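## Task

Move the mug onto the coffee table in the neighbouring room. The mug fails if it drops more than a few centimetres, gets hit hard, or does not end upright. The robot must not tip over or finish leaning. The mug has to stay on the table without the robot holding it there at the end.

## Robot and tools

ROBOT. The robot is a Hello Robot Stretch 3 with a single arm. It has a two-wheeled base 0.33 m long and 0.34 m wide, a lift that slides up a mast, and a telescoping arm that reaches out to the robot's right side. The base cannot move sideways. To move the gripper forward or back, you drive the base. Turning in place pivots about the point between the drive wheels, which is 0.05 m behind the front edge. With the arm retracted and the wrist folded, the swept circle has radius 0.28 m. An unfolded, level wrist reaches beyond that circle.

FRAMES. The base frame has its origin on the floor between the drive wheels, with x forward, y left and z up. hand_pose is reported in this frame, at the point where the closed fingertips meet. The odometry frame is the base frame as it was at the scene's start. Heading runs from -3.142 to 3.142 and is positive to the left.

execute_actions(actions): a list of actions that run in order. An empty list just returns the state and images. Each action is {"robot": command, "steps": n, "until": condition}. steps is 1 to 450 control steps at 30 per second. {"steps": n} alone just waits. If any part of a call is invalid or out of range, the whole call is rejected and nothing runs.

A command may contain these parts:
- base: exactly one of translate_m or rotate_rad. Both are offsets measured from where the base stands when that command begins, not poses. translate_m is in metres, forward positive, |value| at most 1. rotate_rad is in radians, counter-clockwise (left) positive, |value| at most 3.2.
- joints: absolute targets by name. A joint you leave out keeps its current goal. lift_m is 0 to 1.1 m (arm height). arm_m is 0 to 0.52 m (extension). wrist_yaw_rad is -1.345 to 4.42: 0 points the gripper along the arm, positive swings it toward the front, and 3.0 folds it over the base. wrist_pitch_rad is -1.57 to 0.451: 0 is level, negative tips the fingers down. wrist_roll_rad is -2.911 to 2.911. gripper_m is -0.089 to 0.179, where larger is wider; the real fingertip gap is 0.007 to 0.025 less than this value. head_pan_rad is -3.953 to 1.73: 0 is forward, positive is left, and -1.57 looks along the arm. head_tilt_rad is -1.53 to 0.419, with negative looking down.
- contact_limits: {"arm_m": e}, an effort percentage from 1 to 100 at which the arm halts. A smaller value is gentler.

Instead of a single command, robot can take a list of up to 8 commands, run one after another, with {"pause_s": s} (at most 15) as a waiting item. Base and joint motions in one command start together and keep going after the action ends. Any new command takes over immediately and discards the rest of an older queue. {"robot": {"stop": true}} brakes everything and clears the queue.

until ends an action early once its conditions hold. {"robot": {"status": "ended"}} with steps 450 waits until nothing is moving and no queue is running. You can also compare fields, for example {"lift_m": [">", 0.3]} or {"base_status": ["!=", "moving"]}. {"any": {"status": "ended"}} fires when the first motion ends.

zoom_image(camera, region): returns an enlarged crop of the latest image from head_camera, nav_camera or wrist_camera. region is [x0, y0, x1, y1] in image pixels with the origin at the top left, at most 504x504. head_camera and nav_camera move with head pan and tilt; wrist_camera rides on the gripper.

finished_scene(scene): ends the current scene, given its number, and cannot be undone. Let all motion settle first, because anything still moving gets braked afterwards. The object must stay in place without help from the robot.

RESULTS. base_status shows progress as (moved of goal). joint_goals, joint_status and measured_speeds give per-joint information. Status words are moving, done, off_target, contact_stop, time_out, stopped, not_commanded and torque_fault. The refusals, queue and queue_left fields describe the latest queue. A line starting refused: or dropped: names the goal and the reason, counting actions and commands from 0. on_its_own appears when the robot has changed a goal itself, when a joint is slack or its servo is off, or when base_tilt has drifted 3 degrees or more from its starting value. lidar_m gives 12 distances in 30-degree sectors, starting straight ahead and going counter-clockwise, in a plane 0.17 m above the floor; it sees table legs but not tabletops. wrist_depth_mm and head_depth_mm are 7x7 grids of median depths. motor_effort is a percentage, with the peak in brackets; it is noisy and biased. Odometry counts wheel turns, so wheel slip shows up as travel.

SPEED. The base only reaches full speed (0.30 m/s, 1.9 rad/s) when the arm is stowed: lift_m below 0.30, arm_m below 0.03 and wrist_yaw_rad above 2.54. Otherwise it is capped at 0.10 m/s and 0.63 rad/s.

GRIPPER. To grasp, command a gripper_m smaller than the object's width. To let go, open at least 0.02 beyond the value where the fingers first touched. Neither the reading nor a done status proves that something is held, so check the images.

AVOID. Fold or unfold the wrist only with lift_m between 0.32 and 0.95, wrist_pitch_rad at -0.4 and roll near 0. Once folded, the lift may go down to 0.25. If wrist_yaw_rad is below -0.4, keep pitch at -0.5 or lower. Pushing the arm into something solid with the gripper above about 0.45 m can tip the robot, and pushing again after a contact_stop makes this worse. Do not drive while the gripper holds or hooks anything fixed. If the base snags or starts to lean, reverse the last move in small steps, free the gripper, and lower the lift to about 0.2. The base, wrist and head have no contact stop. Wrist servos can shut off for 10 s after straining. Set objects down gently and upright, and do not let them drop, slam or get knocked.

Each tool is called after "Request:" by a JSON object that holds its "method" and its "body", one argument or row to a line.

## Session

Request:
{"method": "execute_actions", "body": {
  "actions": []
}}

Scene clock: 0.00 s.
robot.base_odometry: x=+0.000 y=+0.000 heading=+0.000 (m, m, rad; robot's odometry frame)
robot.turned_by_wheels: +0.000 (rad since the last result)
robot.turned_by_imu: +0.000 (rad since the last result)
robot.base_tilt: forward=-0.2 right=+1.3 (deg)
robot.lidar_m: 1.47 0.87 0.74 0.74 0.79 0.68 0.68 0.78 1.33 3.03 2.17 1.57
robot.head_depth_mm: 1665 1690 1684 1702 1581 1716 1738 / 1714 1718 1730 1735 1621 1744 1766 / 1754 1744 1757 1773 1636 1787 1805 / 1766 1800 1809 1814 1493 1829 1844 / 1816 1842 1849 1854 1691 1428 1875 / 1776 1763 1733 1711 1611 1589 1663 / 1414 1392 1381 1379 1353 1297 1334
robot.base_status: not_commanded
robot.joint_positions: lift_m=+0.473 arm_m=+0.000 wrist_yaw_rad=+2.906 wrist_pitch_rad=-0.409 wrist_roll_rad=-0.019 gripper_m=+0.037 head_pan_rad=+0.000 head_tilt_rad=-0.008
robot.joint_goals: lift_m=+0.473 arm_m=+0.000 wrist_yaw_rad=+2.906 wrist_pitch_rad=-0.409 wrist_roll_rad=-0.019 gripper_m=+0.037 head_pan_rad=+0.000 head_tilt_rad=-0.008
robot.joint_status: lift_m=not_commanded arm_m=not_commanded wrist_yaw_rad=not_commanded wrist_pitch_rad=not_commanded wrist_roll_rad=not_commanded gripper_m=not_commanded head_pan_rad=not_commanded head_tilt_rad=not_commanded
robot.measured_speeds: translate_m=+0.000 rotate_rad=+0.000 lift_m=+0.000 arm_m=+0.000 wrist_yaw_rad=+0.000 wrist_pitch_rad=+0.000 wrist_roll_rad=+0.000 head_pan_rad=+0.000 head_tilt_rad=+0.000
robot: refusals=0 queue=idle queue_left=0
robot.motor_effort: left_wheel=-1 right_wheel=+0 lift_m=+24 arm_m=+0 wrist_yaw_rad=+0 wrist_pitch_rad=+6 wrist_roll_rad=+0 gripper_m=-1 head_pan_rad=+0 head_tilt_rad=+2 (%)
robot.hand_pose: x=+0.0315 y=+0.0740 z=+0.4873 quat_wxyz=(+0.224, +0.698, +0.064, +0.678) (m; robot's base frame)
robot.wrist_depth_mm: - 739 729 721 723 698 689 / 709 785 812 756 778 779 730 / 744 - 869 856 851 824 795 / 775 - 940 939 943 904 899 / 786 - 949 942 944 954 912 / 750 756 - 783 807 778 785 / 670 668 667 657 646 657 658
pictures: head_camera (sideways: a quarter turn clockwise sets it upright), nav_camera (sideways: a quarter turn counterclockwise sets it upright), wrist_camera
camera_calibration (this result's frames):
head_camera: T_world_to_cam=[[-0.0138971, 0.0336451, -0.999337, 1.32041], [0.0344513, 0.998856, 0.0331498, -0.0433402], [0.99931, -0.0339678, -0.0150404, -0.0281638], [0, 0, 0, 1]] pos_world=[0.0479873, -0.00209117, 1.32054]
nav_camera: T_world_to_cam=[[0.00331886, -0.00993749, 0.999945, -1.2508], [0.0221911, -0.999704, -0.0100087, 0.0645996], [0.999748, 0.0222231, -0.00309736, -0.0415511], [0, 0, 0, 1]] pos_world=[0.0442584, 0.0530741, 1.25125]
wrist_camera: T_world_to_cam=[[0.98421, -0.175453, 0.0233843, -0.0239741], [-0.0698695, -0.506477, -0.859418, 0.500065], [0.162631, 0.844214, -0.510739, 0.34247], [0, 0, 0, 1]] pos_world=[0.0028385, -0.0400528, 0.605238]
Images, in order (width x height): head_camera 896x504, nav_camera 672x504, wrist_camera 644x364.

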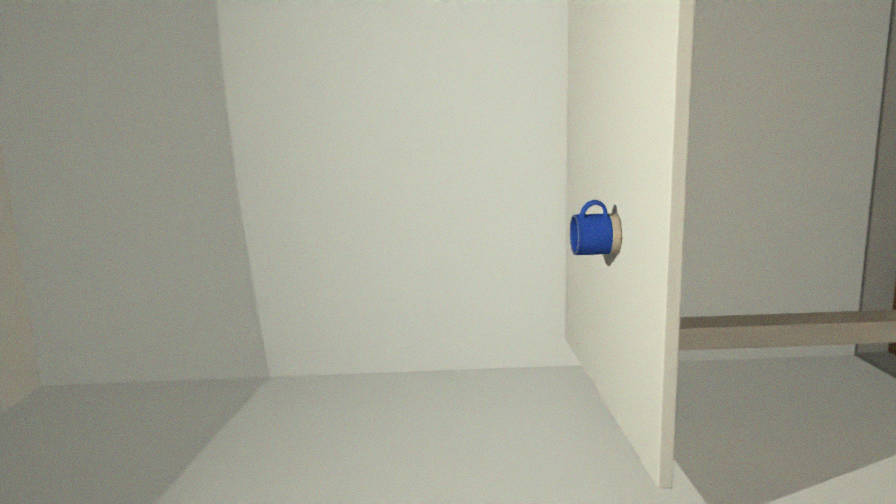

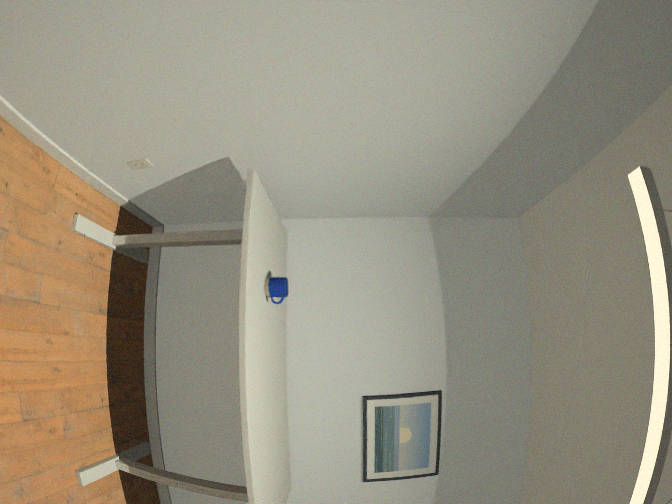

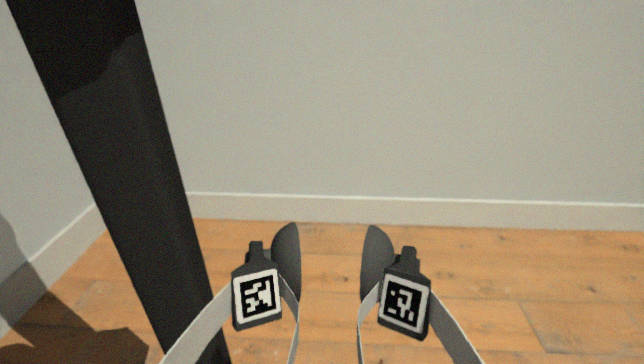

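Request:
{"method": "zoom_image", "body": {
  "camera": "head_camera",
  "region": [540, 170, 700, 290]
}}

Region (540, 170, 700, 290) of head_camera's 896x504 image, scaled by 3.150, with more detail than that image has; it fills the top 378 rows of this view, and the rest is white.

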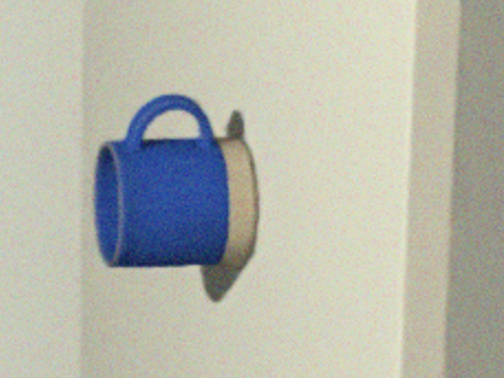

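Request:
{"method": "execute_actions", "body": {
  "actions": [
    {"robot":{"joints":{"head_pan_rad":-2.1,"head_tilt_rad":-0.25}},"steps":100,"until":{"robot":{"status":"ended"}}}
  ]
}}

Scene clock: 9.80 s.
robot.base_odometry: x=+0.000 y=+0.000 heading=+0.000 (m, m, rad; robot's odometry frame)
robot.turned_by_wheels: +0.000 (rad since the last result)
robot.turned_by_imu: +0.001 (rad since the last result)
robot.base_tilt: forward=-0.1 right=+1.4 (deg)
robot.lidar_m: 1.47 0.86 0.74 0.74 0.79 0.68 0.68 0.78 1.33 3.05 2.16 1.57
robot.head_depth_mm: 989 1024 1055 1085 1128 1161 1201 / 1170 1211 1256 1298 1351 1408 1448 / 1596 1674 1756 1821 1926 1906 1573 / 1974 2079 2174 2285 2440 2018 1573 / 2526 2749 2830 3031 2884 2047 1585 / 2616 2711 2857 2992 2868 2048 1584 / 2539 2625 2753 2876 2929 2067 1587
robot.base_status: not_commanded
robot.joint_positions: lift_m=+0.473 arm_m=+0.000 wrist_yaw_rad=+2.906 wrist_pitch_rad=-0.409 wrist_roll_rad=-0.019 gripper_m=+0.037 head_pan_rad=-2.093 head_tilt_rad=-0.247
robot.joint_goals: lift_m=+0.473 arm_m=+0.000 wrist_yaw_rad=+2.906 wrist_pitch_rad=-0.409 wrist_roll_rad=-0.019 gripper_m=+0.037 head_pan_rad=-2.100 head_tilt_rad=-0.250
robot.joint_status: lift_m=not_commanded arm_m=not_commanded wrist_yaw_rad=not_commanded wrist_pitch_rad=not_commanded wrist_roll_rad=not_commanded gripper_m=not_commanded head_pan_rad=done head_tilt_rad=done
robot.measured_speeds: translate_m=+0.000 rotate_rad=+0.000 lift_m=+0.000 arm_m=+0.000 wrist_yaw_rad=+0.000 wrist_pitch_rad=+0.000 wrist_roll_rad=+0.000 head_pan_rad=+0.000 head_tilt_rad=+0.000
robot: refusals=0 queue=done queue_left=0
robot.motor_effort: left_wheel=+0(1) right_wheel=+1(0) lift_m=+24(25) arm_m=+0(0) wrist_yaw_rad=-1(1) wrist_pitch_rad=+6(6) wrist_roll_rad=+0(1) gripper_m=-1(0) head_pan_rad=-5(52) head_tilt_rad=-1(22) (%)
robot.hand_pose: x=+0.0315 y=+0.0740 z=+0.4873 quat_wxyz=(+0.224, +0.698, +0.064, +0.678) (m; robot's base frame)
robot.wrist_depth_mm: - 751 724 716 704 693 693 / 713 806 778 777 785 764 748 / 735 - 855 854 822 835 798 / 766 - 978 930 886 901 890 / 790 - 946 947 949 942 939 / 755 778 - 781 790 782 794 / 655 673 650 659 629 652 666
pictures: head_camera (sideways: a quarter turn clockwise sets it upright), nav_camera (sideways: a quarter turn counterclockwise sets it upright), wrist_camera
camera_calibration (this result's frames):
head_camera: T_world_to_cam=[[0.153876, 0.200047, -0.967628, 1.27779], [0.84525, -0.533829, 0.0240511, -0.0364317], [-0.511736, -0.821589, -0.251233, 0.288509], [0, 0, 0, 1]] pos_world=[-0.0181868, -0.0380314, 1.30979]
nav_camera: T_world_to_cam=[[-0.128272, -0.203083, 0.970723, -1.21164], [-0.876154, 0.481798, -0.0149802, 0.0765479], [-0.46465, -0.852425, -0.239733, 0.275418], [0, 0, 0, 1]] pos_world=[0.0396203, -0.0481715, 1.24334]
wrist_camera: T_world_to_cam=[[0.98421, -0.175453, 0.0233845, -0.0239742], [-0.0698692, -0.506477, -0.859418, 0.500065], [0.162631, 0.844214, -0.510739, 0.34247], [0, 0, 0, 1]] pos_world=[0.00283848, -0.0400528, 0.605238]
Images, in order (width x height): head_camera 896x504, nav_camera 672x504, wrist_camera 644x364.

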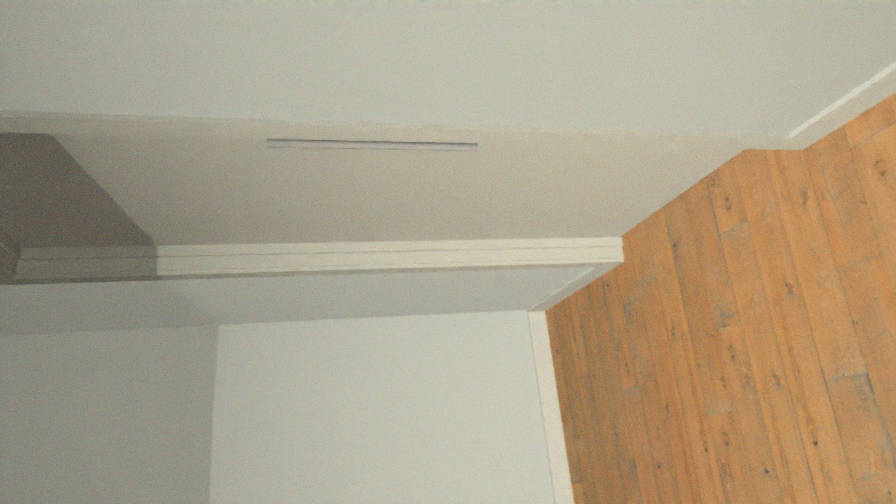

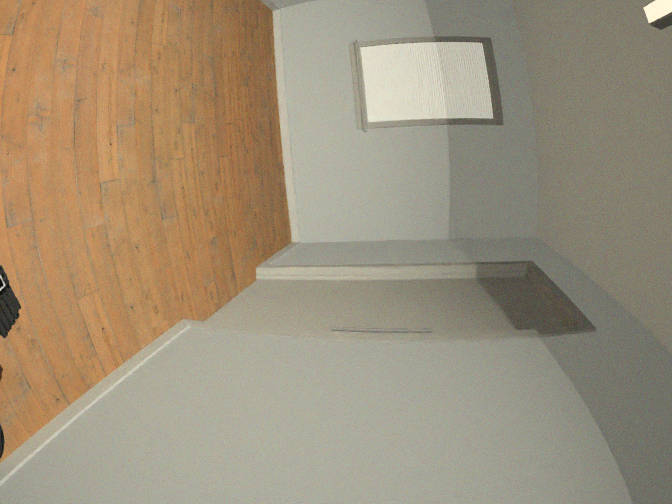

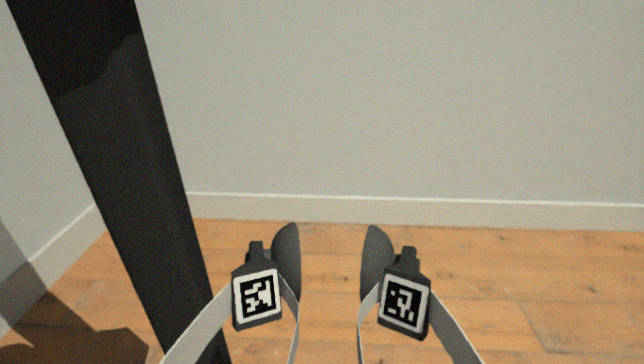

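Request:
{"method": "execute_actions", "body": {
  "actions": [
    {"robot":{"base":{"rotate_rad":-0.39},"joints":{"head_pan_rad":-1.1,"head_tilt_rad":-0.5,"lift_m":1.03,"wrist_pitch_rad":-0.4,"wrist_roll_rad":0,"wrist_yaw_rad":1.55,"gripper_m":0.17}},"steps":100,"until":{"robot":{"base_status":["!=","moving"]}}},
    {"robot":[{"base":{"translate_m":0.698}},{"base":{"rotate_rad":1.72}}],"steps":450,"until":{"robot":{"queue_left":["=",0],"rotate_rad":[">",0.9]}}},
    {"robot":{"joints":{"arm_m":0.3}},"steps":300,"until":{"robot":{"status":"ended"}}}
  ]
}}

Scene clock: 34.67 s.
robot.base_odometry: x=+0.646 y=-0.265 heading=+1.330 (m, m, rad; robot's odometry frame)
robot.turned_by_wheels: +1.330 (rad since the last result)
robot.turned_by_imu: +1.343 (rad since the last result)
robot.base_tilt: forward=-0.2 right=+1.3 (deg)
robot.lidar_m: 0.83 0.87 1.19 1.37 1.42 2.07 2.94 1.64 0.94 1.16 0.91 0.87
robot.head_depth_mm: 932 1002 1047 625 524 443 1290 / 968 1048 1070 639 524 458 1287 / 1005 1097 1071 704 525 1463 1288 / 1051 1143 1078 705 526 1500 1288 / 1098 1203 1079 707 527 1500 1295 / 1137 1230 1083 709 567 1432 1266 / 1044 1097 1095 709 593 1379 1296
robot.base_status: done (rotate_rad +1.7199 of +1.7200)
robot.joint_positions: lift_m=+1.030 arm_m=+0.300 wrist_yaw_rad=+1.551 wrist_pitch_rad=-0.414 wrist_roll_rad=-0.004 gripper_m=+0.170 head_pan_rad=-1.107 head_tilt_rad=-0.494
robot.joint_goals: lift_m=+1.030 arm_m=+0.300 wrist_yaw_rad=+1.550 wrist_pitch_rad=-0.400 wrist_roll_rad=+0.000 gripper_m=+0.170 head_pan_rad=-1.100 head_tilt_rad=-0.500
robot.joint_status: lift_m=done arm_m=done wrist_yaw_rad=done wrist_pitch_rad=done wrist_roll_rad=done gripper_m=done head_pan_rad=done head_tilt_rad=done
robot.measured_speeds: translate_m=+0.000 rotate_rad=+0.000 lift_m=+0.000 arm_m=+0.000 wrist_yaw_rad=+0.000 wrist_pitch_rad=+0.000 wrist_roll_rad=+0.000 head_pan_rad=+0.000 head_tilt_rad=+0.000
robot: refusals=0 queue=done queue_left=0
robot.motor_effort: left_wheel=-4(9) right_wheel=+4(9) lift_m=+29(29) arm_m=+4(3) wrist_yaw_rad=+0(2) wrist_pitch_rad=+5(5) wrist_roll_rad=+3(3) gripper_m=-1(84) head_pan_rad=+4(53) head_tilt_rad=-4(23) (%)
robot.hand_pose: x=+0.2034 y=-0.4491 z=+1.0432 quat_wxyz=(+0.597, +0.587, -0.391, +0.382) (m; robot's base frame)
robot.wrist_depth_mm: 697 689 679 704 666 674 662 / 772 755 760 757 741 752 719 / 837 810 799 559 557 544 548 / 942 920 905 406 400 288 355 / - - - 321 319 293 301 / - - 289 267 266 266 258 / - - 232 226 225 222 227
pictures: head_camera (sideways: a quarter turn clockwise sets it upright), nav_camera (sideways: a quarter turn counterclockwise sets it upright), wrist_camera
camera_calibration (this result's frames):
head_camera: T_world_to_cam=[[-0.184385, 0.443719, -0.876992, 1.16156], [0.913844, 0.40585, 0.0132091, -0.022729], [0.361789, -0.798999, -0.480323, 0.581312], [0, 0, 0, 1]] pos_world=[0.0246333, -0.041715, 1.2982]
nav_camera: T_world_to_cam=[[0.201529, -0.425002, 0.882474, -1.09846], [-0.887356, -0.460685, -0.0192225, 0.0821338], [0.414712, -0.779194, -0.469969, 0.56968], [0, 0, 0, 1]] pos_world=[0.0580016, 0.0148806, 1.23868]
wrist_camera: T_world_to_cam=[[0.0337966, -0.999383, 0.00953338, -0.460295], [-0.514091, -0.0255638, -0.857355, 1.02911], [0.857069, 0.0240747, -0.514638, 0.534537], [0, 0, 0, 1]] pos_world=[0.0864797, -0.446572, 1.1618]
Images, in order (width x height): head_camera 896x504, nav_camera 672x504, wrist_camera 644x364.

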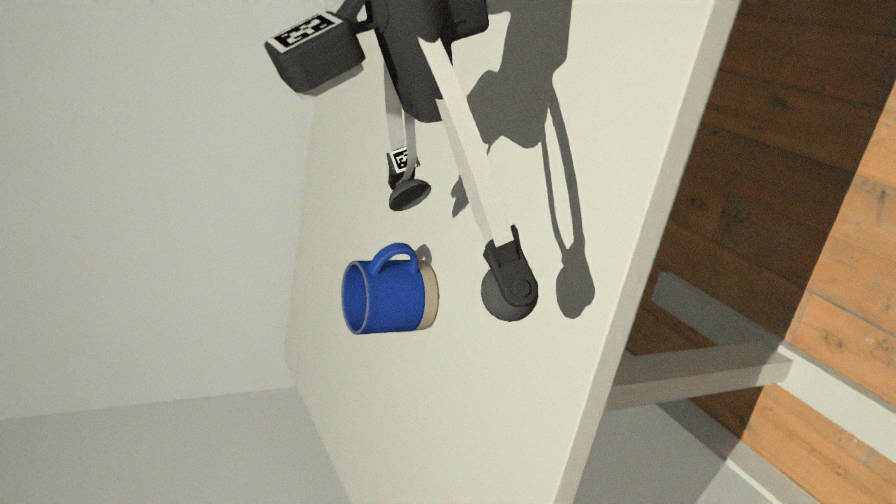

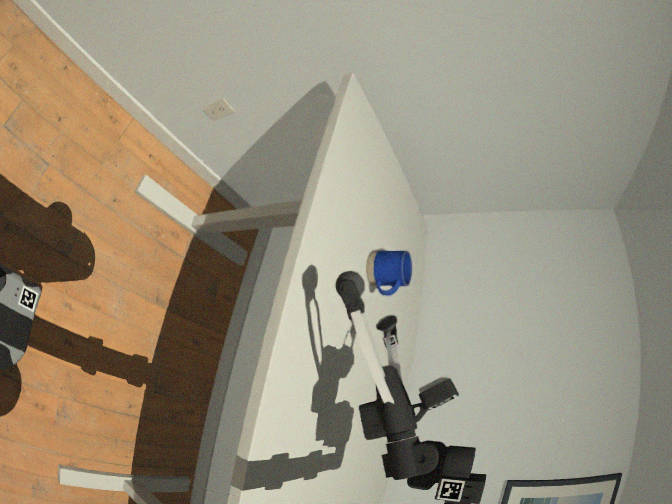

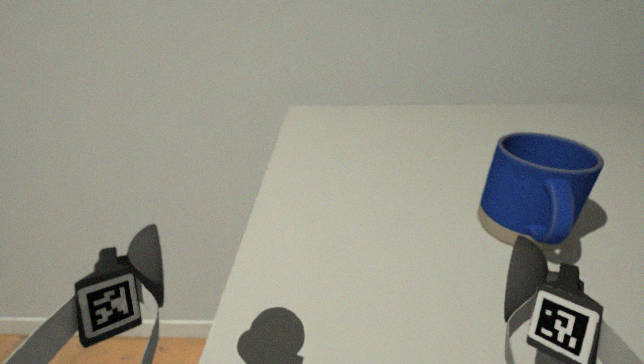

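Request:
{"method": "execute_actions", "body": {
  "actions": [
    {"robot":{"joints":{"arm_m":0.49,"lift_m":0.985}},"steps":300,"until":{"robot":{"status":"ended"}}}
  ]
}}

Scene clock: 41.37 s.
robot.base_odometry: x=+0.646 y=-0.265 heading=+1.330 (m, m, rad; robot's odometry frame)
robot.turned_by_wheels: +0.000 (rad since the last result)
robot.turned_by_imu: +0.002 (rad since the last result)
robot.base_tilt: forward=-0.1 right=+1.4 (deg)
robot.lidar_m: 0.84 0.87 1.20 1.37 1.42 2.07 2.93 1.64 0.94 1.16 0.91 0.86
robot.head_depth_mm: 932 1006 1050 670 524 443 1286 / 964 1047 1075 670 524 457 1290 / 1009 1093 1074 671 524 1457 1290 / 1050 1143 1071 697 526 1514 1295 / 1097 1197 1076 703 527 1507 1289 / 1136 1223 1083 710 568 1431 1257 / 1041 1096 1097 710 593 1380 1285
robot.base_status: done (rotate_rad +1.7199 of +1.7200)
robot.joint_positions: lift_m=+0.985 arm_m=+0.490 wrist_yaw_rad=+1.551 wrist_pitch_rad=-0.414 wrist_roll_rad=-0.004 gripper_m=+0.170 head_pan_rad=-1.107 head_tilt_rad=-0.494
robot.joint_goals: lift_m=+0.985 arm_m=+0.490 wrist_yaw_rad=+1.550 wrist_pitch_rad=-0.400 wrist_roll_rad=+0.000 gripper_m=+0.170 head_pan_rad=-1.100 head_tilt_rad=-0.500
robot.joint_status: lift_m=done arm_m=done wrist_yaw_rad=done wrist_pitch_rad=done wrist_roll_rad=done gripper_m=done head_pan_rad=done head_tilt_rad=done
robot.measured_speeds: translate_m=+0.000 rotate_rad=+0.000 lift_m=+0.000 arm_m=+0.000 wrist_yaw_rad=+0.000 wrist_pitch_rad=+0.000 wrist_roll_rad=+0.000 head_pan_rad=+0.000 head_tilt_rad=+0.000
robot: refusals=0 queue=done queue_left=0
robot.motor_effort: left_wheel=-4(4) right_wheel=+4(3) lift_m=+20(29) arm_m=+3(4) wrist_yaw_rad=+0(1) wrist_pitch_rad=+5(5) wrist_roll_rad=+3(3) gripper_m=+0(1) head_pan_rad=+5(4) head_tilt_rad=-3(3) (%)
robot.hand_pose: x=+0.2034 y=-0.6392 z=+0.9987 quat_wxyz=(+0.597, +0.587, -0.391, +0.382) (m; robot's base frame)
robot.wrist_depth_mm: 690 694 683 682 672 685 632 / 775 727 714 731 727 708 611 / 841 498 448 243 432 425 422 / 907 327 326 261 318 315 316 / 259 265 257 254 252 250 244 / 217 210 210 210 207 206 204 / - 177 179 177 177 176 178
pictures: head_camera (sideways: a quarter turn clockwise sets it upright), nav_camera (sideways: a quarter turn counterclockwise sets it upright), wrist_camera
camera_calibration (this result's frames):
head_camera: T_world_to_cam=[[-0.184385, 0.44372, -0.876992, 1.16156], [0.913844, 0.40585, 0.0132091, -0.022729], [0.361789, -0.798998, -0.480323, 0.581312], [0, 0, 0, 1]] pos_world=[0.0246333, -0.041715, 1.2982]
nav_camera: T_world_to_cam=[[0.20153, -0.425002, 0.882473, -1.09846], [-0.887356, -0.460685, -0.0192225, 0.0821338], [0.414711, -0.779194, -0.46997, 0.569681], [0, 0, 0, 1]] pos_world=[0.0580016, 0.0148807, 1.23868]
wrist_camera: T_world_to_cam=[[0.0336702, -0.999388, 0.0095329, -0.649762], [-0.514103, -0.0254986, -0.857349, 0.986086], [0.857067, 0.0239663, -0.514647, 0.516118], [0, 0, 0, 1]] pos_world=[0.0864794, -0.63659, 1.11723]
Images, in order (width x height): head_camera 896x504, nav_camera 672x504, wrist_camera 644x364.

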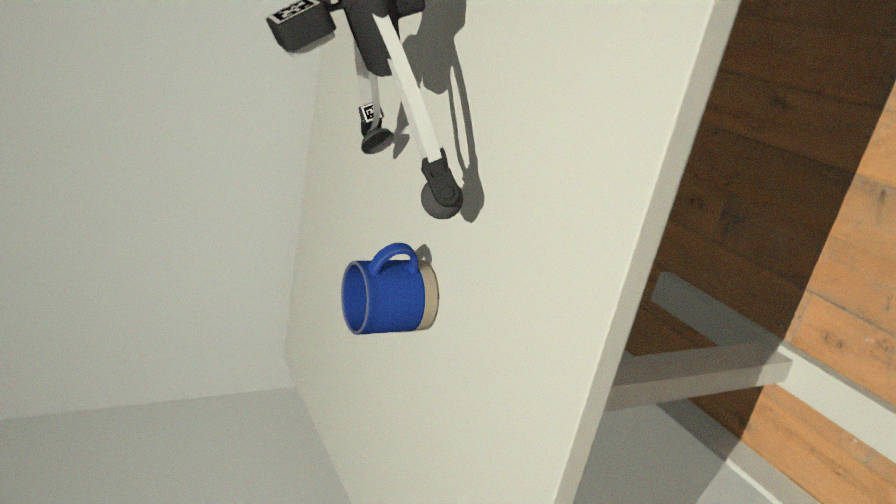

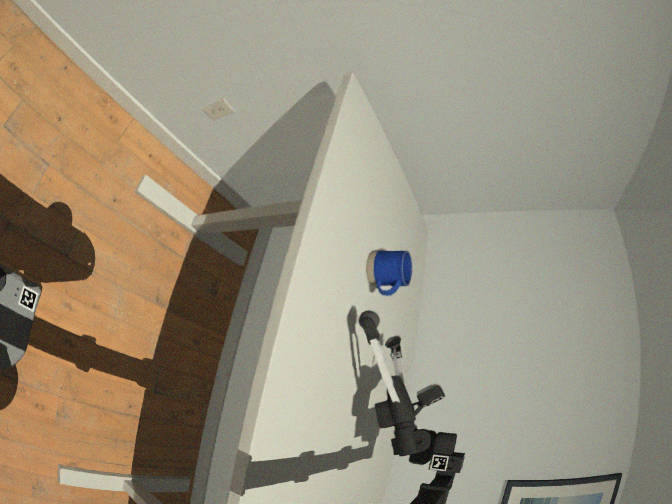

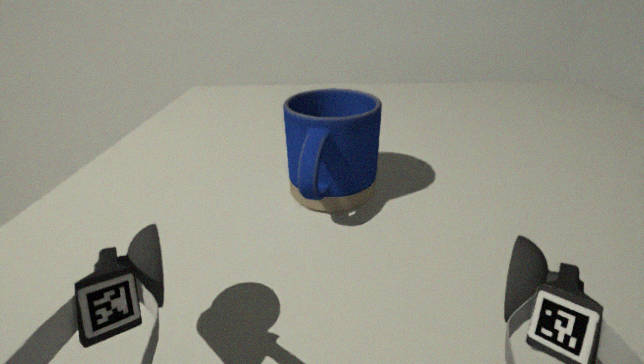

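Request:
{"method": "execute_actions", "body": {
  "actions": [
    {"robot":{"base":{"translate_m":0.15},"joints":{"head_pan_rad":-1.25}},"steps":300,"until":{"robot":{"status":"ended"}}}
  ]
}}

Scene clock: 45.33 s.
robot.base_odometry: x=+0.681 y=-0.120 heading=+1.330 (m, m, rad; robot's odometry frame)
robot.turned_by_wheels: +0.000 (rad since the last result)
robot.turned_by_imu: +0.001 (rad since the last result)
robot.base_tilt: forward=-0.2 right=+1.3 (deg)
robot.lidar_m: 0.68 0.71 0.98 1.37 1.42 2.07 3.09 1.05 1.20 1.16 0.82 0.71
robot.head_depth_mm: 924 991 1059 701 524 443 1289 / 942 1026 1076 703 523 458 1286 / 972 1053 1086 671 526 1424 1289 / 998 1084 1073 645 525 1467 1294 / 1023 1119 1077 708 526 1430 1259 / 1053 1153 1082 709 527 1160 1252 / 1037 1078 1078 709 547 1288 1263
robot.base_status: done (translate_m +0.1500 of +0.1500)
robot.joint_positions: lift_m=+0.985 arm_m=+0.490 wrist_yaw_rad=+1.551 wrist_pitch_rad=-0.414 wrist_roll_rad=-0.004 gripper_m=+0.170 head_pan_rad=-1.243 head_tilt_rad=-0.494
robot.joint_goals: lift_m=+0.985 arm_m=+0.490 wrist_yaw_rad=+1.550 wrist_pitch_rad=-0.400 wrist_roll_rad=+0.000 gripper_m=+0.170 head_pan_rad=-1.250 head_tilt_rad=-0.500
robot.joint_status: lift_m=done arm_m=done wrist_yaw_rad=done wrist_pitch_rad=done wrist_roll_rad=done gripper_m=done head_pan_rad=done head_tilt_rad=done
robot.measured_speeds: translate_m=+0.000 rotate_rad=+0.000 lift_m=+0.000 arm_m=+0.000 wrist_yaw_rad=+0.000 wrist_pitch_rad=+0.000 wrist_roll_rad=+0.000 head_pan_rad=+0.000 head_tilt_rad=+0.000
robot: refusals=0 queue=done queue_left=0
robot.motor_effort: left_wheel=-4(5) right_wheel=+2(9) lift_m=+20(19) arm_m=+4(4) wrist_yaw_rad=+0(1) wrist_pitch_rad=+6(5) wrist_roll_rad=+3(3) gripper_m=+0(0) head_pan_rad=-5(23) head_tilt_rad=-4(3) (%)
robot.hand_pose: x=+0.2034 y=-0.6392 z=+0.9987 quat_wxyz=(+0.597, +0.587, -0.391, +0.382) (m; robot's base frame)
robot.wrist_depth_mm: 551 546 533 547 539 539 533 / 600 597 583 580 576 578 578 / 686 493 442 435 427 430 424 / 706 326 326 168 320 315 311 / 257 264 236 182 169 250 247 / 217 211 203 105 122 207 203 / - 177 173 103 165 175 177
pictures: head_camera (sideways: a quarter turn clockwise sets it upright), nav_camera (sideways: a quarter turn counterclockwise sets it upright), wrist_camera
camera_calibration (this result's frames):
head_camera: T_world_to_cam=[[-0.122564, 0.464611, -0.876992, 1.16118], [0.960407, 0.278288, 0.0132091, -0.023013], [0.250193, -0.84065, -0.480323, 0.581993], [0, 0, 0, 1]] pos_world=[0.0188103, -0.0438414, 1.2982]
nav_camera: T_world_to_cam=[[0.142086, -0.448389, 0.882473, -1.0981], [-0.941593, -0.336205, -0.0192225, 0.0824646], [0.305311, -0.828199, -0.46997, 0.570348], [0, 0, 0, 1]] pos_world=[0.0595392, 0.00771112, 1.23868]
wrist_camera: T_world_to_cam=[[0.0336703, -0.999388, 0.00953275, -0.649762], [-0.514103, -0.0254985, -0.857349, 0.986086], [0.857067, 0.0239664, -0.514647, 0.516118], [0, 0, 0, 1]] pos_world=[0.0864794, -0.63659, 1.11723]
Images, in order (width x height): head_camera 896x504, nav_camera 672x504, wrist_camera 644x364.

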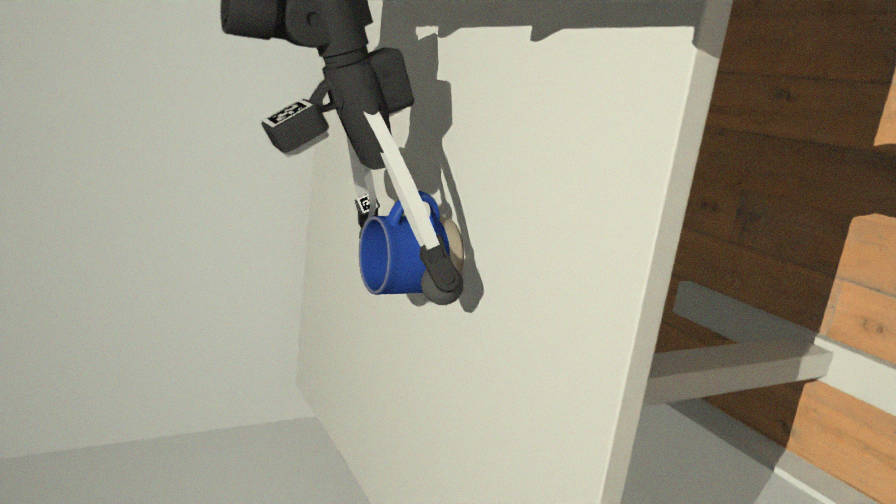

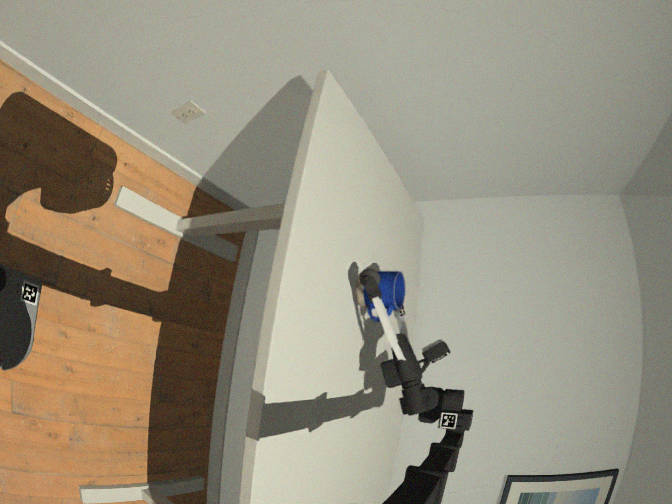

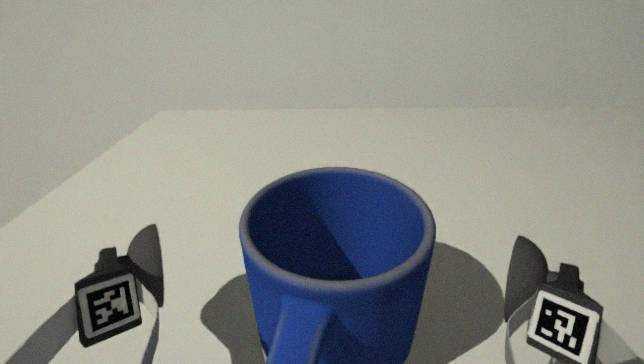

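Request:
{"method": "execute_actions", "body": {
  "actions": [
    {"robot":[{"joints":{"gripper_m":0.048}},{"joints":{"lift_m":1.005}}],"steps":300,"until":{"robot":{"status":"ended"}}}
  ]
}}

Scene clock: 49.83 s.
robot.base_odometry: x=+0.681 y=-0.120 heading=+1.330 (m, m, rad; robot's odometry frame)
robot.turned_by_wheels: +0.000 (rad since the last result)
robot.turned_by_imu: +0.001 (rad since the last result)
robot.base_tilt: forward=-0.2 right=+1.4 (deg)
robot.lidar_m: 0.69 0.71 0.98 1.37 1.42 2.07 3.08 1.05 1.21 1.16 0.82 0.71
robot.head_depth_mm: 922 990 927 701 524 443 1291 / 947 1025 - 702 525 458 1291 / 972 1055 1105 703 524 1426 1286 / 996 1089 1074 648 524 1473 1296 / 1025 1122 1076 710 526 1426 1267 / 1054 1155 1083 707 527 1168 1255 / 1035 1076 1077 710 548 1284 1272
robot.base_status: done (translate_m +0.1500 of +0.1500)
robot.joint_positions: lift_m=+1.005 arm_m=+0.490 wrist_yaw_rad=+1.548 wrist_pitch_rad=-0.440 wrist_roll_rad=-0.004 gripper_m=+0.049 head_pan_rad=-1.243 head_tilt_rad=-0.494
robot.joint_goals: lift_m=+1.005 arm_m=+0.490 wrist_yaw_rad=+1.550 wrist_pitch_rad=-0.400 wrist_roll_rad=+0.000 gripper_m=+0.048 head_pan_rad=-1.250 head_tilt_rad=-0.500
robot.joint_status: lift_m=done arm_m=done wrist_yaw_rad=done wrist_pitch_rad=done wrist_roll_rad=done gripper_m=done head_pan_rad=done head_tilt_rad=done
robot.measured_speeds: translate_m=+0.000 rotate_rad=+0.000 lift_m=+0.000 arm_m=+0.000 wrist_yaw_rad=+0.000 wrist_pitch_rad=+0.000 wrist_roll_rad=+0.000 head_pan_rad=+0.000 head_tilt_rad=+0.000
robot: refusals=0 queue=done queue_left=0
robot.motor_effort: left_wheel=-3(4) right_wheel=+3(3) lift_m=+31(33) arm_m=+3(3) wrist_yaw_rad=+1(1) wrist_pitch_rad=+15(15) wrist_roll_rad=+3(3) gripper_m=-12(91) head_pan_rad=-4(4) head_tilt_rad=-2(3) (%)
robot.hand_pose: x=+0.2002 y=-0.6397 z=+1.0125 quat_wxyz=(+0.602, +0.592, -0.384, +0.373) (m; robot's base frame)
robot.wrist_depth_mm: 550 549 552 545 540 543 520 / 604 596 589 601 589 599 577 / 673 636 467 448 452 440 432 / 726 346 337 166 331 332 331 / 279 274 165 178 161 268 261 / 228 227 110 100 107 222 217 / 194 194 183 102 131 187 186
pictures: head_camera (sideways: a quarter turn clockwise sets it upright), nav_camera (sideways: a quarter turn counterclockwise sets it upright), wrist_camera
camera_calibration (this result's frames):
head_camera: T_world_to_cam=[[-0.122555, 0.464613, -0.876992, 1.16118], [0.960412, 0.27827, 0.0132091, -0.0230131], [0.250177, -0.840655, -0.480323, 0.581993], [0, 0, 0, 1]] pos_world=[0.0188095, -0.0438417, 1.2982]
nav_camera: T_world_to_cam=[[0.142078, -0.448391, 0.882473, -1.0981], [-0.941599, -0.336187, -0.0192225, 0.0824647], [0.305296, -0.828205, -0.469969, 0.570348], [0, 0, 0, 1]] pos_world=[0.0595393, 0.00771009, 1.23868]
wrist_camera: T_world_to_cam=[[0.0312624, -0.999478, 0.00818231, -0.648559], [-0.535548, -0.0236622, -0.844173, 0.988424], [0.843926, 0.0220089, -0.536008, 0.549045], [0, 0, 0, 1]] pos_world=[0.0862707, -0.636916, 1.134]
Images, in order (width x height): head_camera 896x504, nav_camera 672x504, wrist_camera 644x364.

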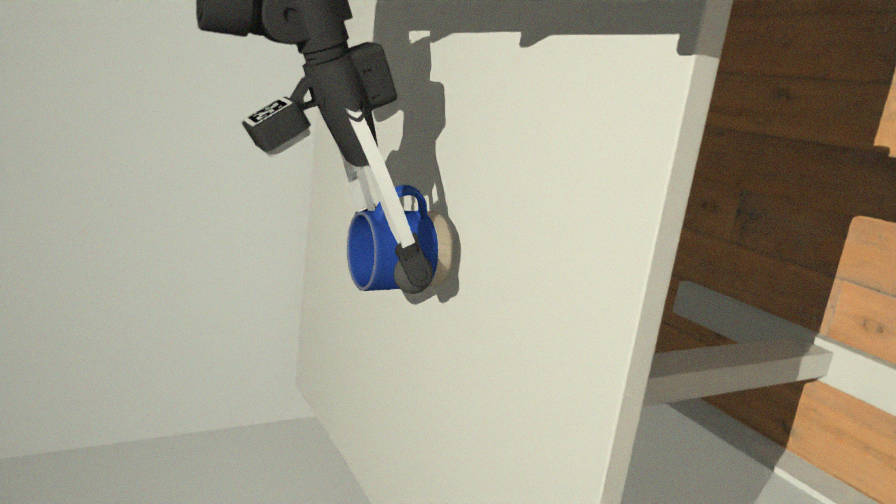

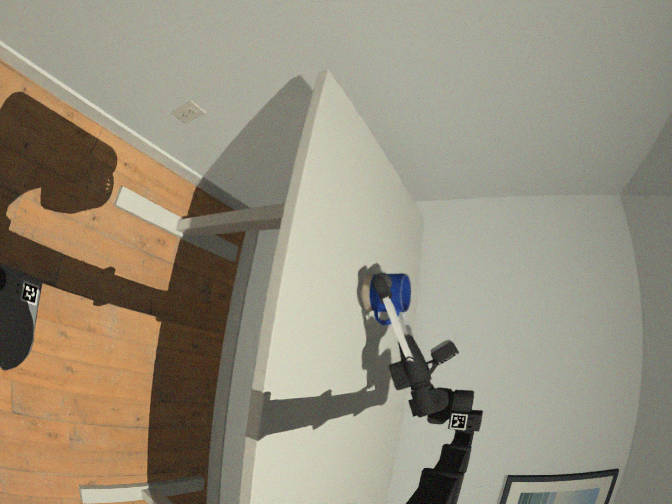

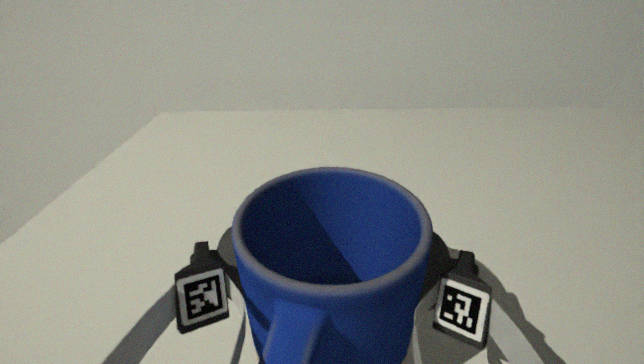

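Request:
{"method": "execute_actions", "body": {
  "actions": [
    {"robot":{"base":{"rotate_rad":-0.516},"joints":{"gripper_m":0.037,"lift_m":1.015,"arm_m":0.33,"head_pan_rad":-1.1,"head_tilt_rad":-0.6}},"steps":300,"until":{"robot":{"status":"ended"}}}
  ]
}}

Scene clock: 65.93 s.
robot.base_odometry: x=+0.681 y=-0.120 heading=+0.814 (m, m, rad; robot's odometry frame)
robot.turned_by_wheels: -0.516 (rad since the last result)
robot.turned_by_imu: -0.516 (rad since the last result)
robot.base_tilt: forward=-0.2 right=+1.3 (deg)
robot.lidar_m: 0.71 0.68 0.71 0.99 1.38 1.43 2.09 3.09 1.05 1.20 1.16 0.82
robot.head_depth_mm: 988 1078 - 593 496 1428 1221 / 977 1069 865 595 496 1432 1218 / 972 1056 823 532 481 1438 1225 / 960 1051 824 553 482 1437 1229 / 954 1052 823 596 482 1439 1220 / 944 1043 824 597 467 1441 1222 / 936 1033 822 596 468 1432 1224
robot.base_status: done (rotate_rad -0.5159 of -0.5160)
robot.joint_positions: lift_m=+1.015 arm_m=+0.330 wrist_yaw_rad=+1.549 wrist_pitch_rad=-0.442 wrist_roll_rad=-0.004 gripper_m=+0.038 head_pan_rad=-1.107 head_tilt_rad=-0.593
robot.joint_goals: lift_m=+1.015 arm_m=+0.330 wrist_yaw_rad=+1.550 wrist_pitch_rad=-0.400 wrist_roll_rad=+0.000 gripper_m=+0.037 head_pan_rad=-1.100 head_tilt_rad=-0.600
robot.joint_status: lift_m=done arm_m=done wrist_yaw_rad=done wrist_pitch_rad=done wrist_roll_rad=done gripper_m=done head_pan_rad=done head_tilt_rad=done
robot.measured_speeds: translate_m=+0.000 rotate_rad=+0.000 lift_m=+0.000 arm_m=+0.000 wrist_yaw_rad=+0.000 wrist_pitch_rad=+0.000 wrist_roll_rad=+0.000 head_pan_rad=+0.000 head_tilt_rad=+0.000
robot: refusals=0 queue=done queue_left=0
robot.motor_effort: left_wheel=+2(9) right_wheel=-3(11) lift_m=+31(32) arm_m=-3(2) wrist_yaw_rad=+1(1) wrist_pitch_rad=+15(15) wrist_roll_rad=+3(3) gripper_m=-18(65) head_pan_rad=+4(22) head_tilt_rad=-4(17) (%)
robot.hand_pose: x=+0.1999 y=-0.4804 z=+1.0220 quat_wxyz=(+0.603, +0.592, -0.383, +0.373) (m; robot's base frame)
robot.wrist_depth_mm: 620 688 801 884 948 676 539 / 657 710 764 727 710 661 575 / 700 497 482 481 466 460 452 / 736 366 362 165 352 347 347 / 781 287 165 178 160 280 278 / 843 240 108 100 106 234 231 / 544 206 192 101 125 197 199
pictures: head_camera (sideways: a quarter turn clockwise sets it upright), nav_camera (sideways: a quarter turn counterclockwise sets it upright), wrist_camera
camera_calibration (this result's frames):
head_camera: T_world_to_cam=[[-0.221915, 0.518793, -0.825595, 1.09477], [0.914346, 0.404842, 0.00862618, -0.0167642], [0.338711, -0.752966, -0.564197, 0.69058], [0, 0, 0, 1]] pos_world=[0.024367, -0.0411878, 1.2936]
nav_camera: T_world_to_cam=[[0.239321, -0.500597, 0.831942, -1.0328], [-0.888257, -0.458884, -0.0205994, 0.0839293], [0.392077, -0.734049, -0.55448, 0.679777], [0, 0, 0, 1]] pos_world=[0.0551963, 0.0204871, 1.23788]
wrist_camera: T_world_to_cam=[[0.0315914, -0.999468, 0.00805307, -0.489309], [-0.537406, -0.0237787, -0.842989, 0.999164], [0.842732, 0.0223034, -0.537871, 0.553159], [0, 0, 0, 1]] pos_world=[0.0862503, -0.477627, 1.14375]
Images, in order (width x height): head_camera 896x504, nav_camera 672x504, wrist_camera 644x364.

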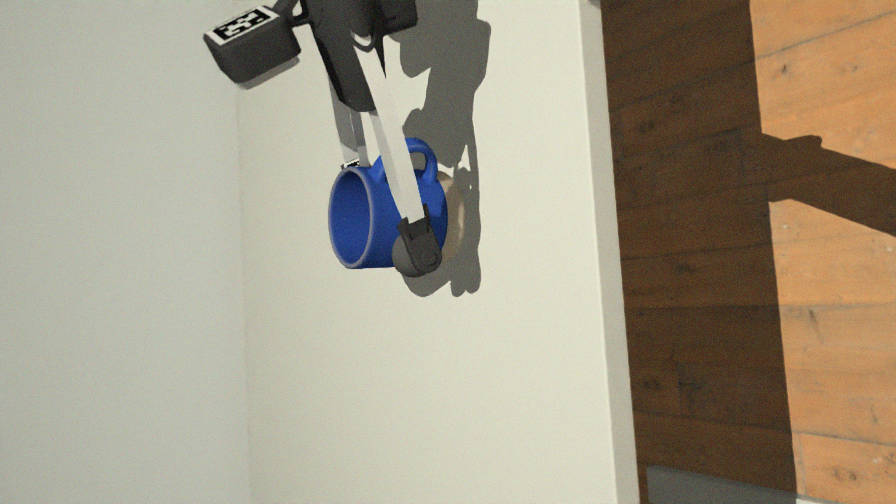

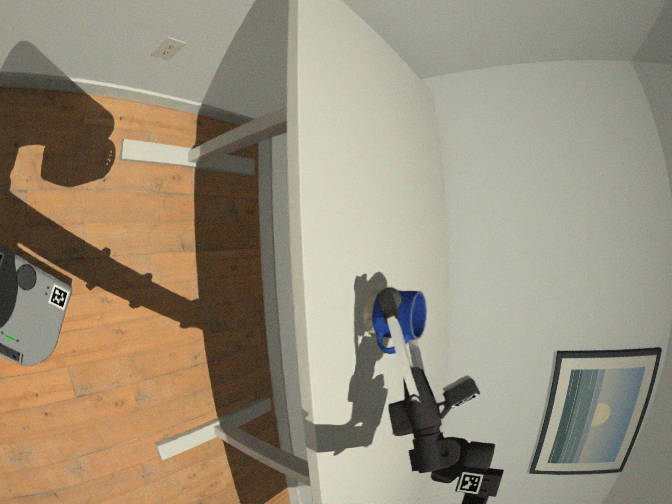

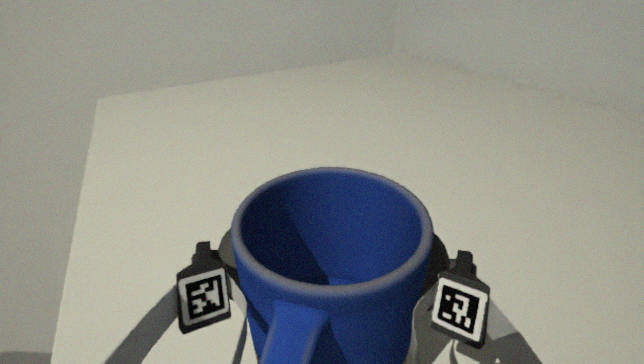

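Request:
{"method": "execute_actions", "body": {
  "actions": [
    {"robot":{"base":{"translate_m":-1.0},"joints":{"arm_m":0.024,"head_pan_rad":0.0,"head_tilt_rad":-1.25}},"steps":300,"until":{"robot":{"arm_m":["<",0.07],"translate_m":["<",-0.2]}}},
    {"robot":{"joints":{"lift_m":0.29}},"steps":300,"until":{"robot":{"lift_m":["<",0.92]}}},
    {"robot":{"joints":{"wrist_yaw_rad":2.95}},"steps":300,"until":{"robot":{"lift_m":["<",0.297]}}},
    {"robot":{"base":{"translate_m":-1.0}},"steps":300,"until":{"robot":{"x":["<",-0.138]}}},
    {"robot":[{"base":{"translate_m":-1.0}},{"base":{"rotate_rad":1.805}}],"steps":400,"until":{"robot":{"status":"ended"}}}
  ]
}}

Scene clock: 86.60 s.
robot.base_odometry: x=-0.830 y=-1.721 heading=+2.619 (m, m, rad; robot's odometry frame)
robot.turned_by_wheels: +1.805 (rad since the last result)
robot.turned_by_imu: +1.800 (rad since the last result)
robot.base_tilt: forward=-0.3 right=+1.4 (deg)
robot.lidar_m: 0.37 0.37 0.42 0.55 1.17 1.33 2.24 2.24 2.10 2.61 0.64 0.44
robot.head_depth_mm: 479 637 957 1299 1254 1182 1123 / 454 594 861 1300 1246 1178 1110 / 432 557 787 1289 1244 1201 1096 / 413 525 724 1162 1242 - - / 395 497 669 1033 1237 944 - / 378 470 623 925 1234 1177 - / 364 447 584 840 1209 1158 1116
robot.base_status: done (rotate_rad +1.8049 of +1.8050)
robot.joint_positions: lift_m=+0.290 arm_m=+0.024 wrist_yaw_rad=+2.948 wrist_pitch_rad=-0.442 wrist_roll_rad=-0.003 gripper_m=+0.038 head_pan_rad=-0.007 head_tilt_rad=-1.236
robot.joint_goals: lift_m=+0.290 arm_m=+0.024 wrist_yaw_rad=+2.950 wrist_pitch_rad=-0.400 wrist_roll_rad=+0.000 gripper_m=+0.037 head_pan_rad=+0.000 head_tilt_rad=-1.250
robot.joint_status: lift_m=done arm_m=done wrist_yaw_rad=done wrist_pitch_rad=done wrist_roll_rad=done gripper_m=done head_pan_rad=done head_tilt_rad=done
robot.measured_speeds: translate_m=+0.000 rotate_rad=+0.000 lift_m=+0.000 arm_m=+0.000 wrist_yaw_rad=+0.000 wrist_pitch_rad=+0.000 wrist_roll_rad=+0.000 head_pan_rad=+0.000 head_tilt_rad=+0.000
robot: refusals=0 queue=done queue_left=0
robot.motor_effort: left_wheel=-4(11) right_wheel=+4(14) lift_m=+22(31) arm_m=-3(3) wrist_yaw_rad=+1(2) wrist_pitch_rad=+15(15) wrist_roll_rad=+2(3) gripper_m=-17(17) head_pan_rad=+4(50) head_tilt_rad=-8(43) (%)
robot.hand_pose: x=+0.0212 y=+0.0479 z=+0.2975 quat_wxyz=(+0.221, +0.700, +0.088, +0.673) (m; robot's base frame)
robot.wrist_depth_mm: 915 - - 651 468 387 310 / 980 - - 712 517 401 316 / - - - 788 550 422 326 / 807 823 806 166 571 445 344 / 649 631 149 179 160 467 357 / 542 544 108 100 106 482 373 / 460 - 112 101 125 431 382
pictures: head_camera (sideways: a quarter turn clockwise sets it upright), nav_camera (sideways: a quarter turn counterclockwise sets it upright), wrist_camera
camera_calibration (this result's frames):
head_camera: T_world_to_cam=[[-0.945615, 0.0398688, -0.322834, 0.444145], [0.0493717, 0.998553, -0.0212973, 0.0274637], [0.321518, -0.0360779, -0.946216, 1.18738], [0, 0, 0, 1]] pos_world=[0.0368716, -0.00229345, 1.26749]
nav_camera: T_world_to_cam=[[0.942788, -0.0161422, 0.333001, -0.387019], [-0.00854358, -0.999669, -0.0242704, 0.0833228], [0.333283, 0.0200368, -0.942614, 1.18479], [0, 0, 0, 1]] pos_world=[-0.0292831, 0.0533084, 1.2477]
wrist_camera: T_world_to_cam=[[0.990225, -0.139291, 0.00718891, -0.0111178], [-0.0689177, -0.53345, -0.843019, 0.319364], [0.12126, 0.834284, -0.537835, 0.278666], [0, 0, 0, 1]] pos_world=[-0.000771934, -0.0636702, 0.419187]
Images, in order (width x height): head_camera 896x504, nav_camera 672x504, wrist_camera 644x364.

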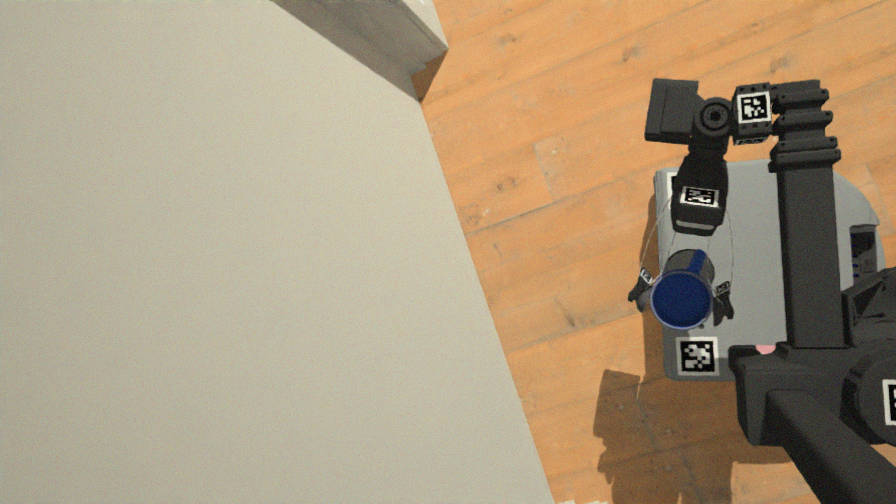

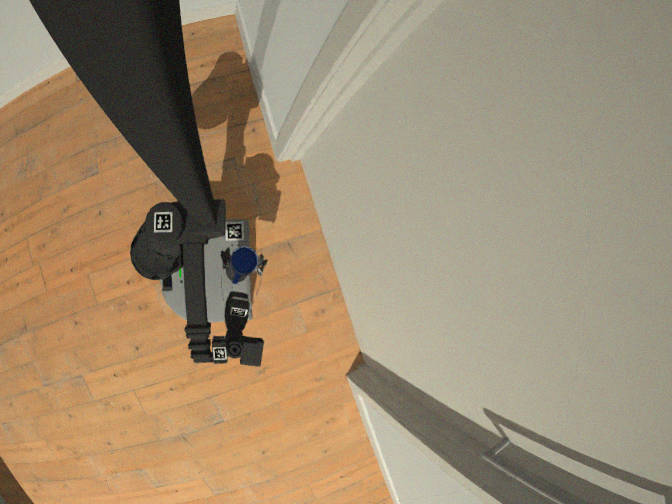

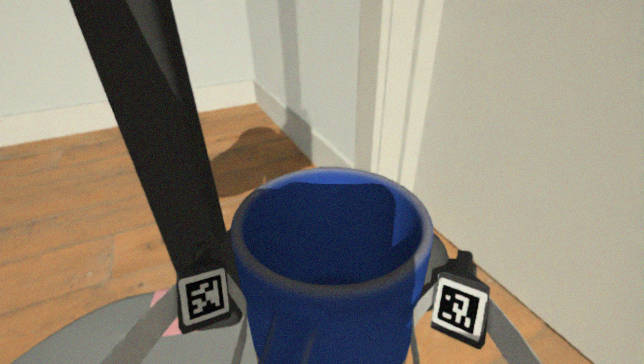

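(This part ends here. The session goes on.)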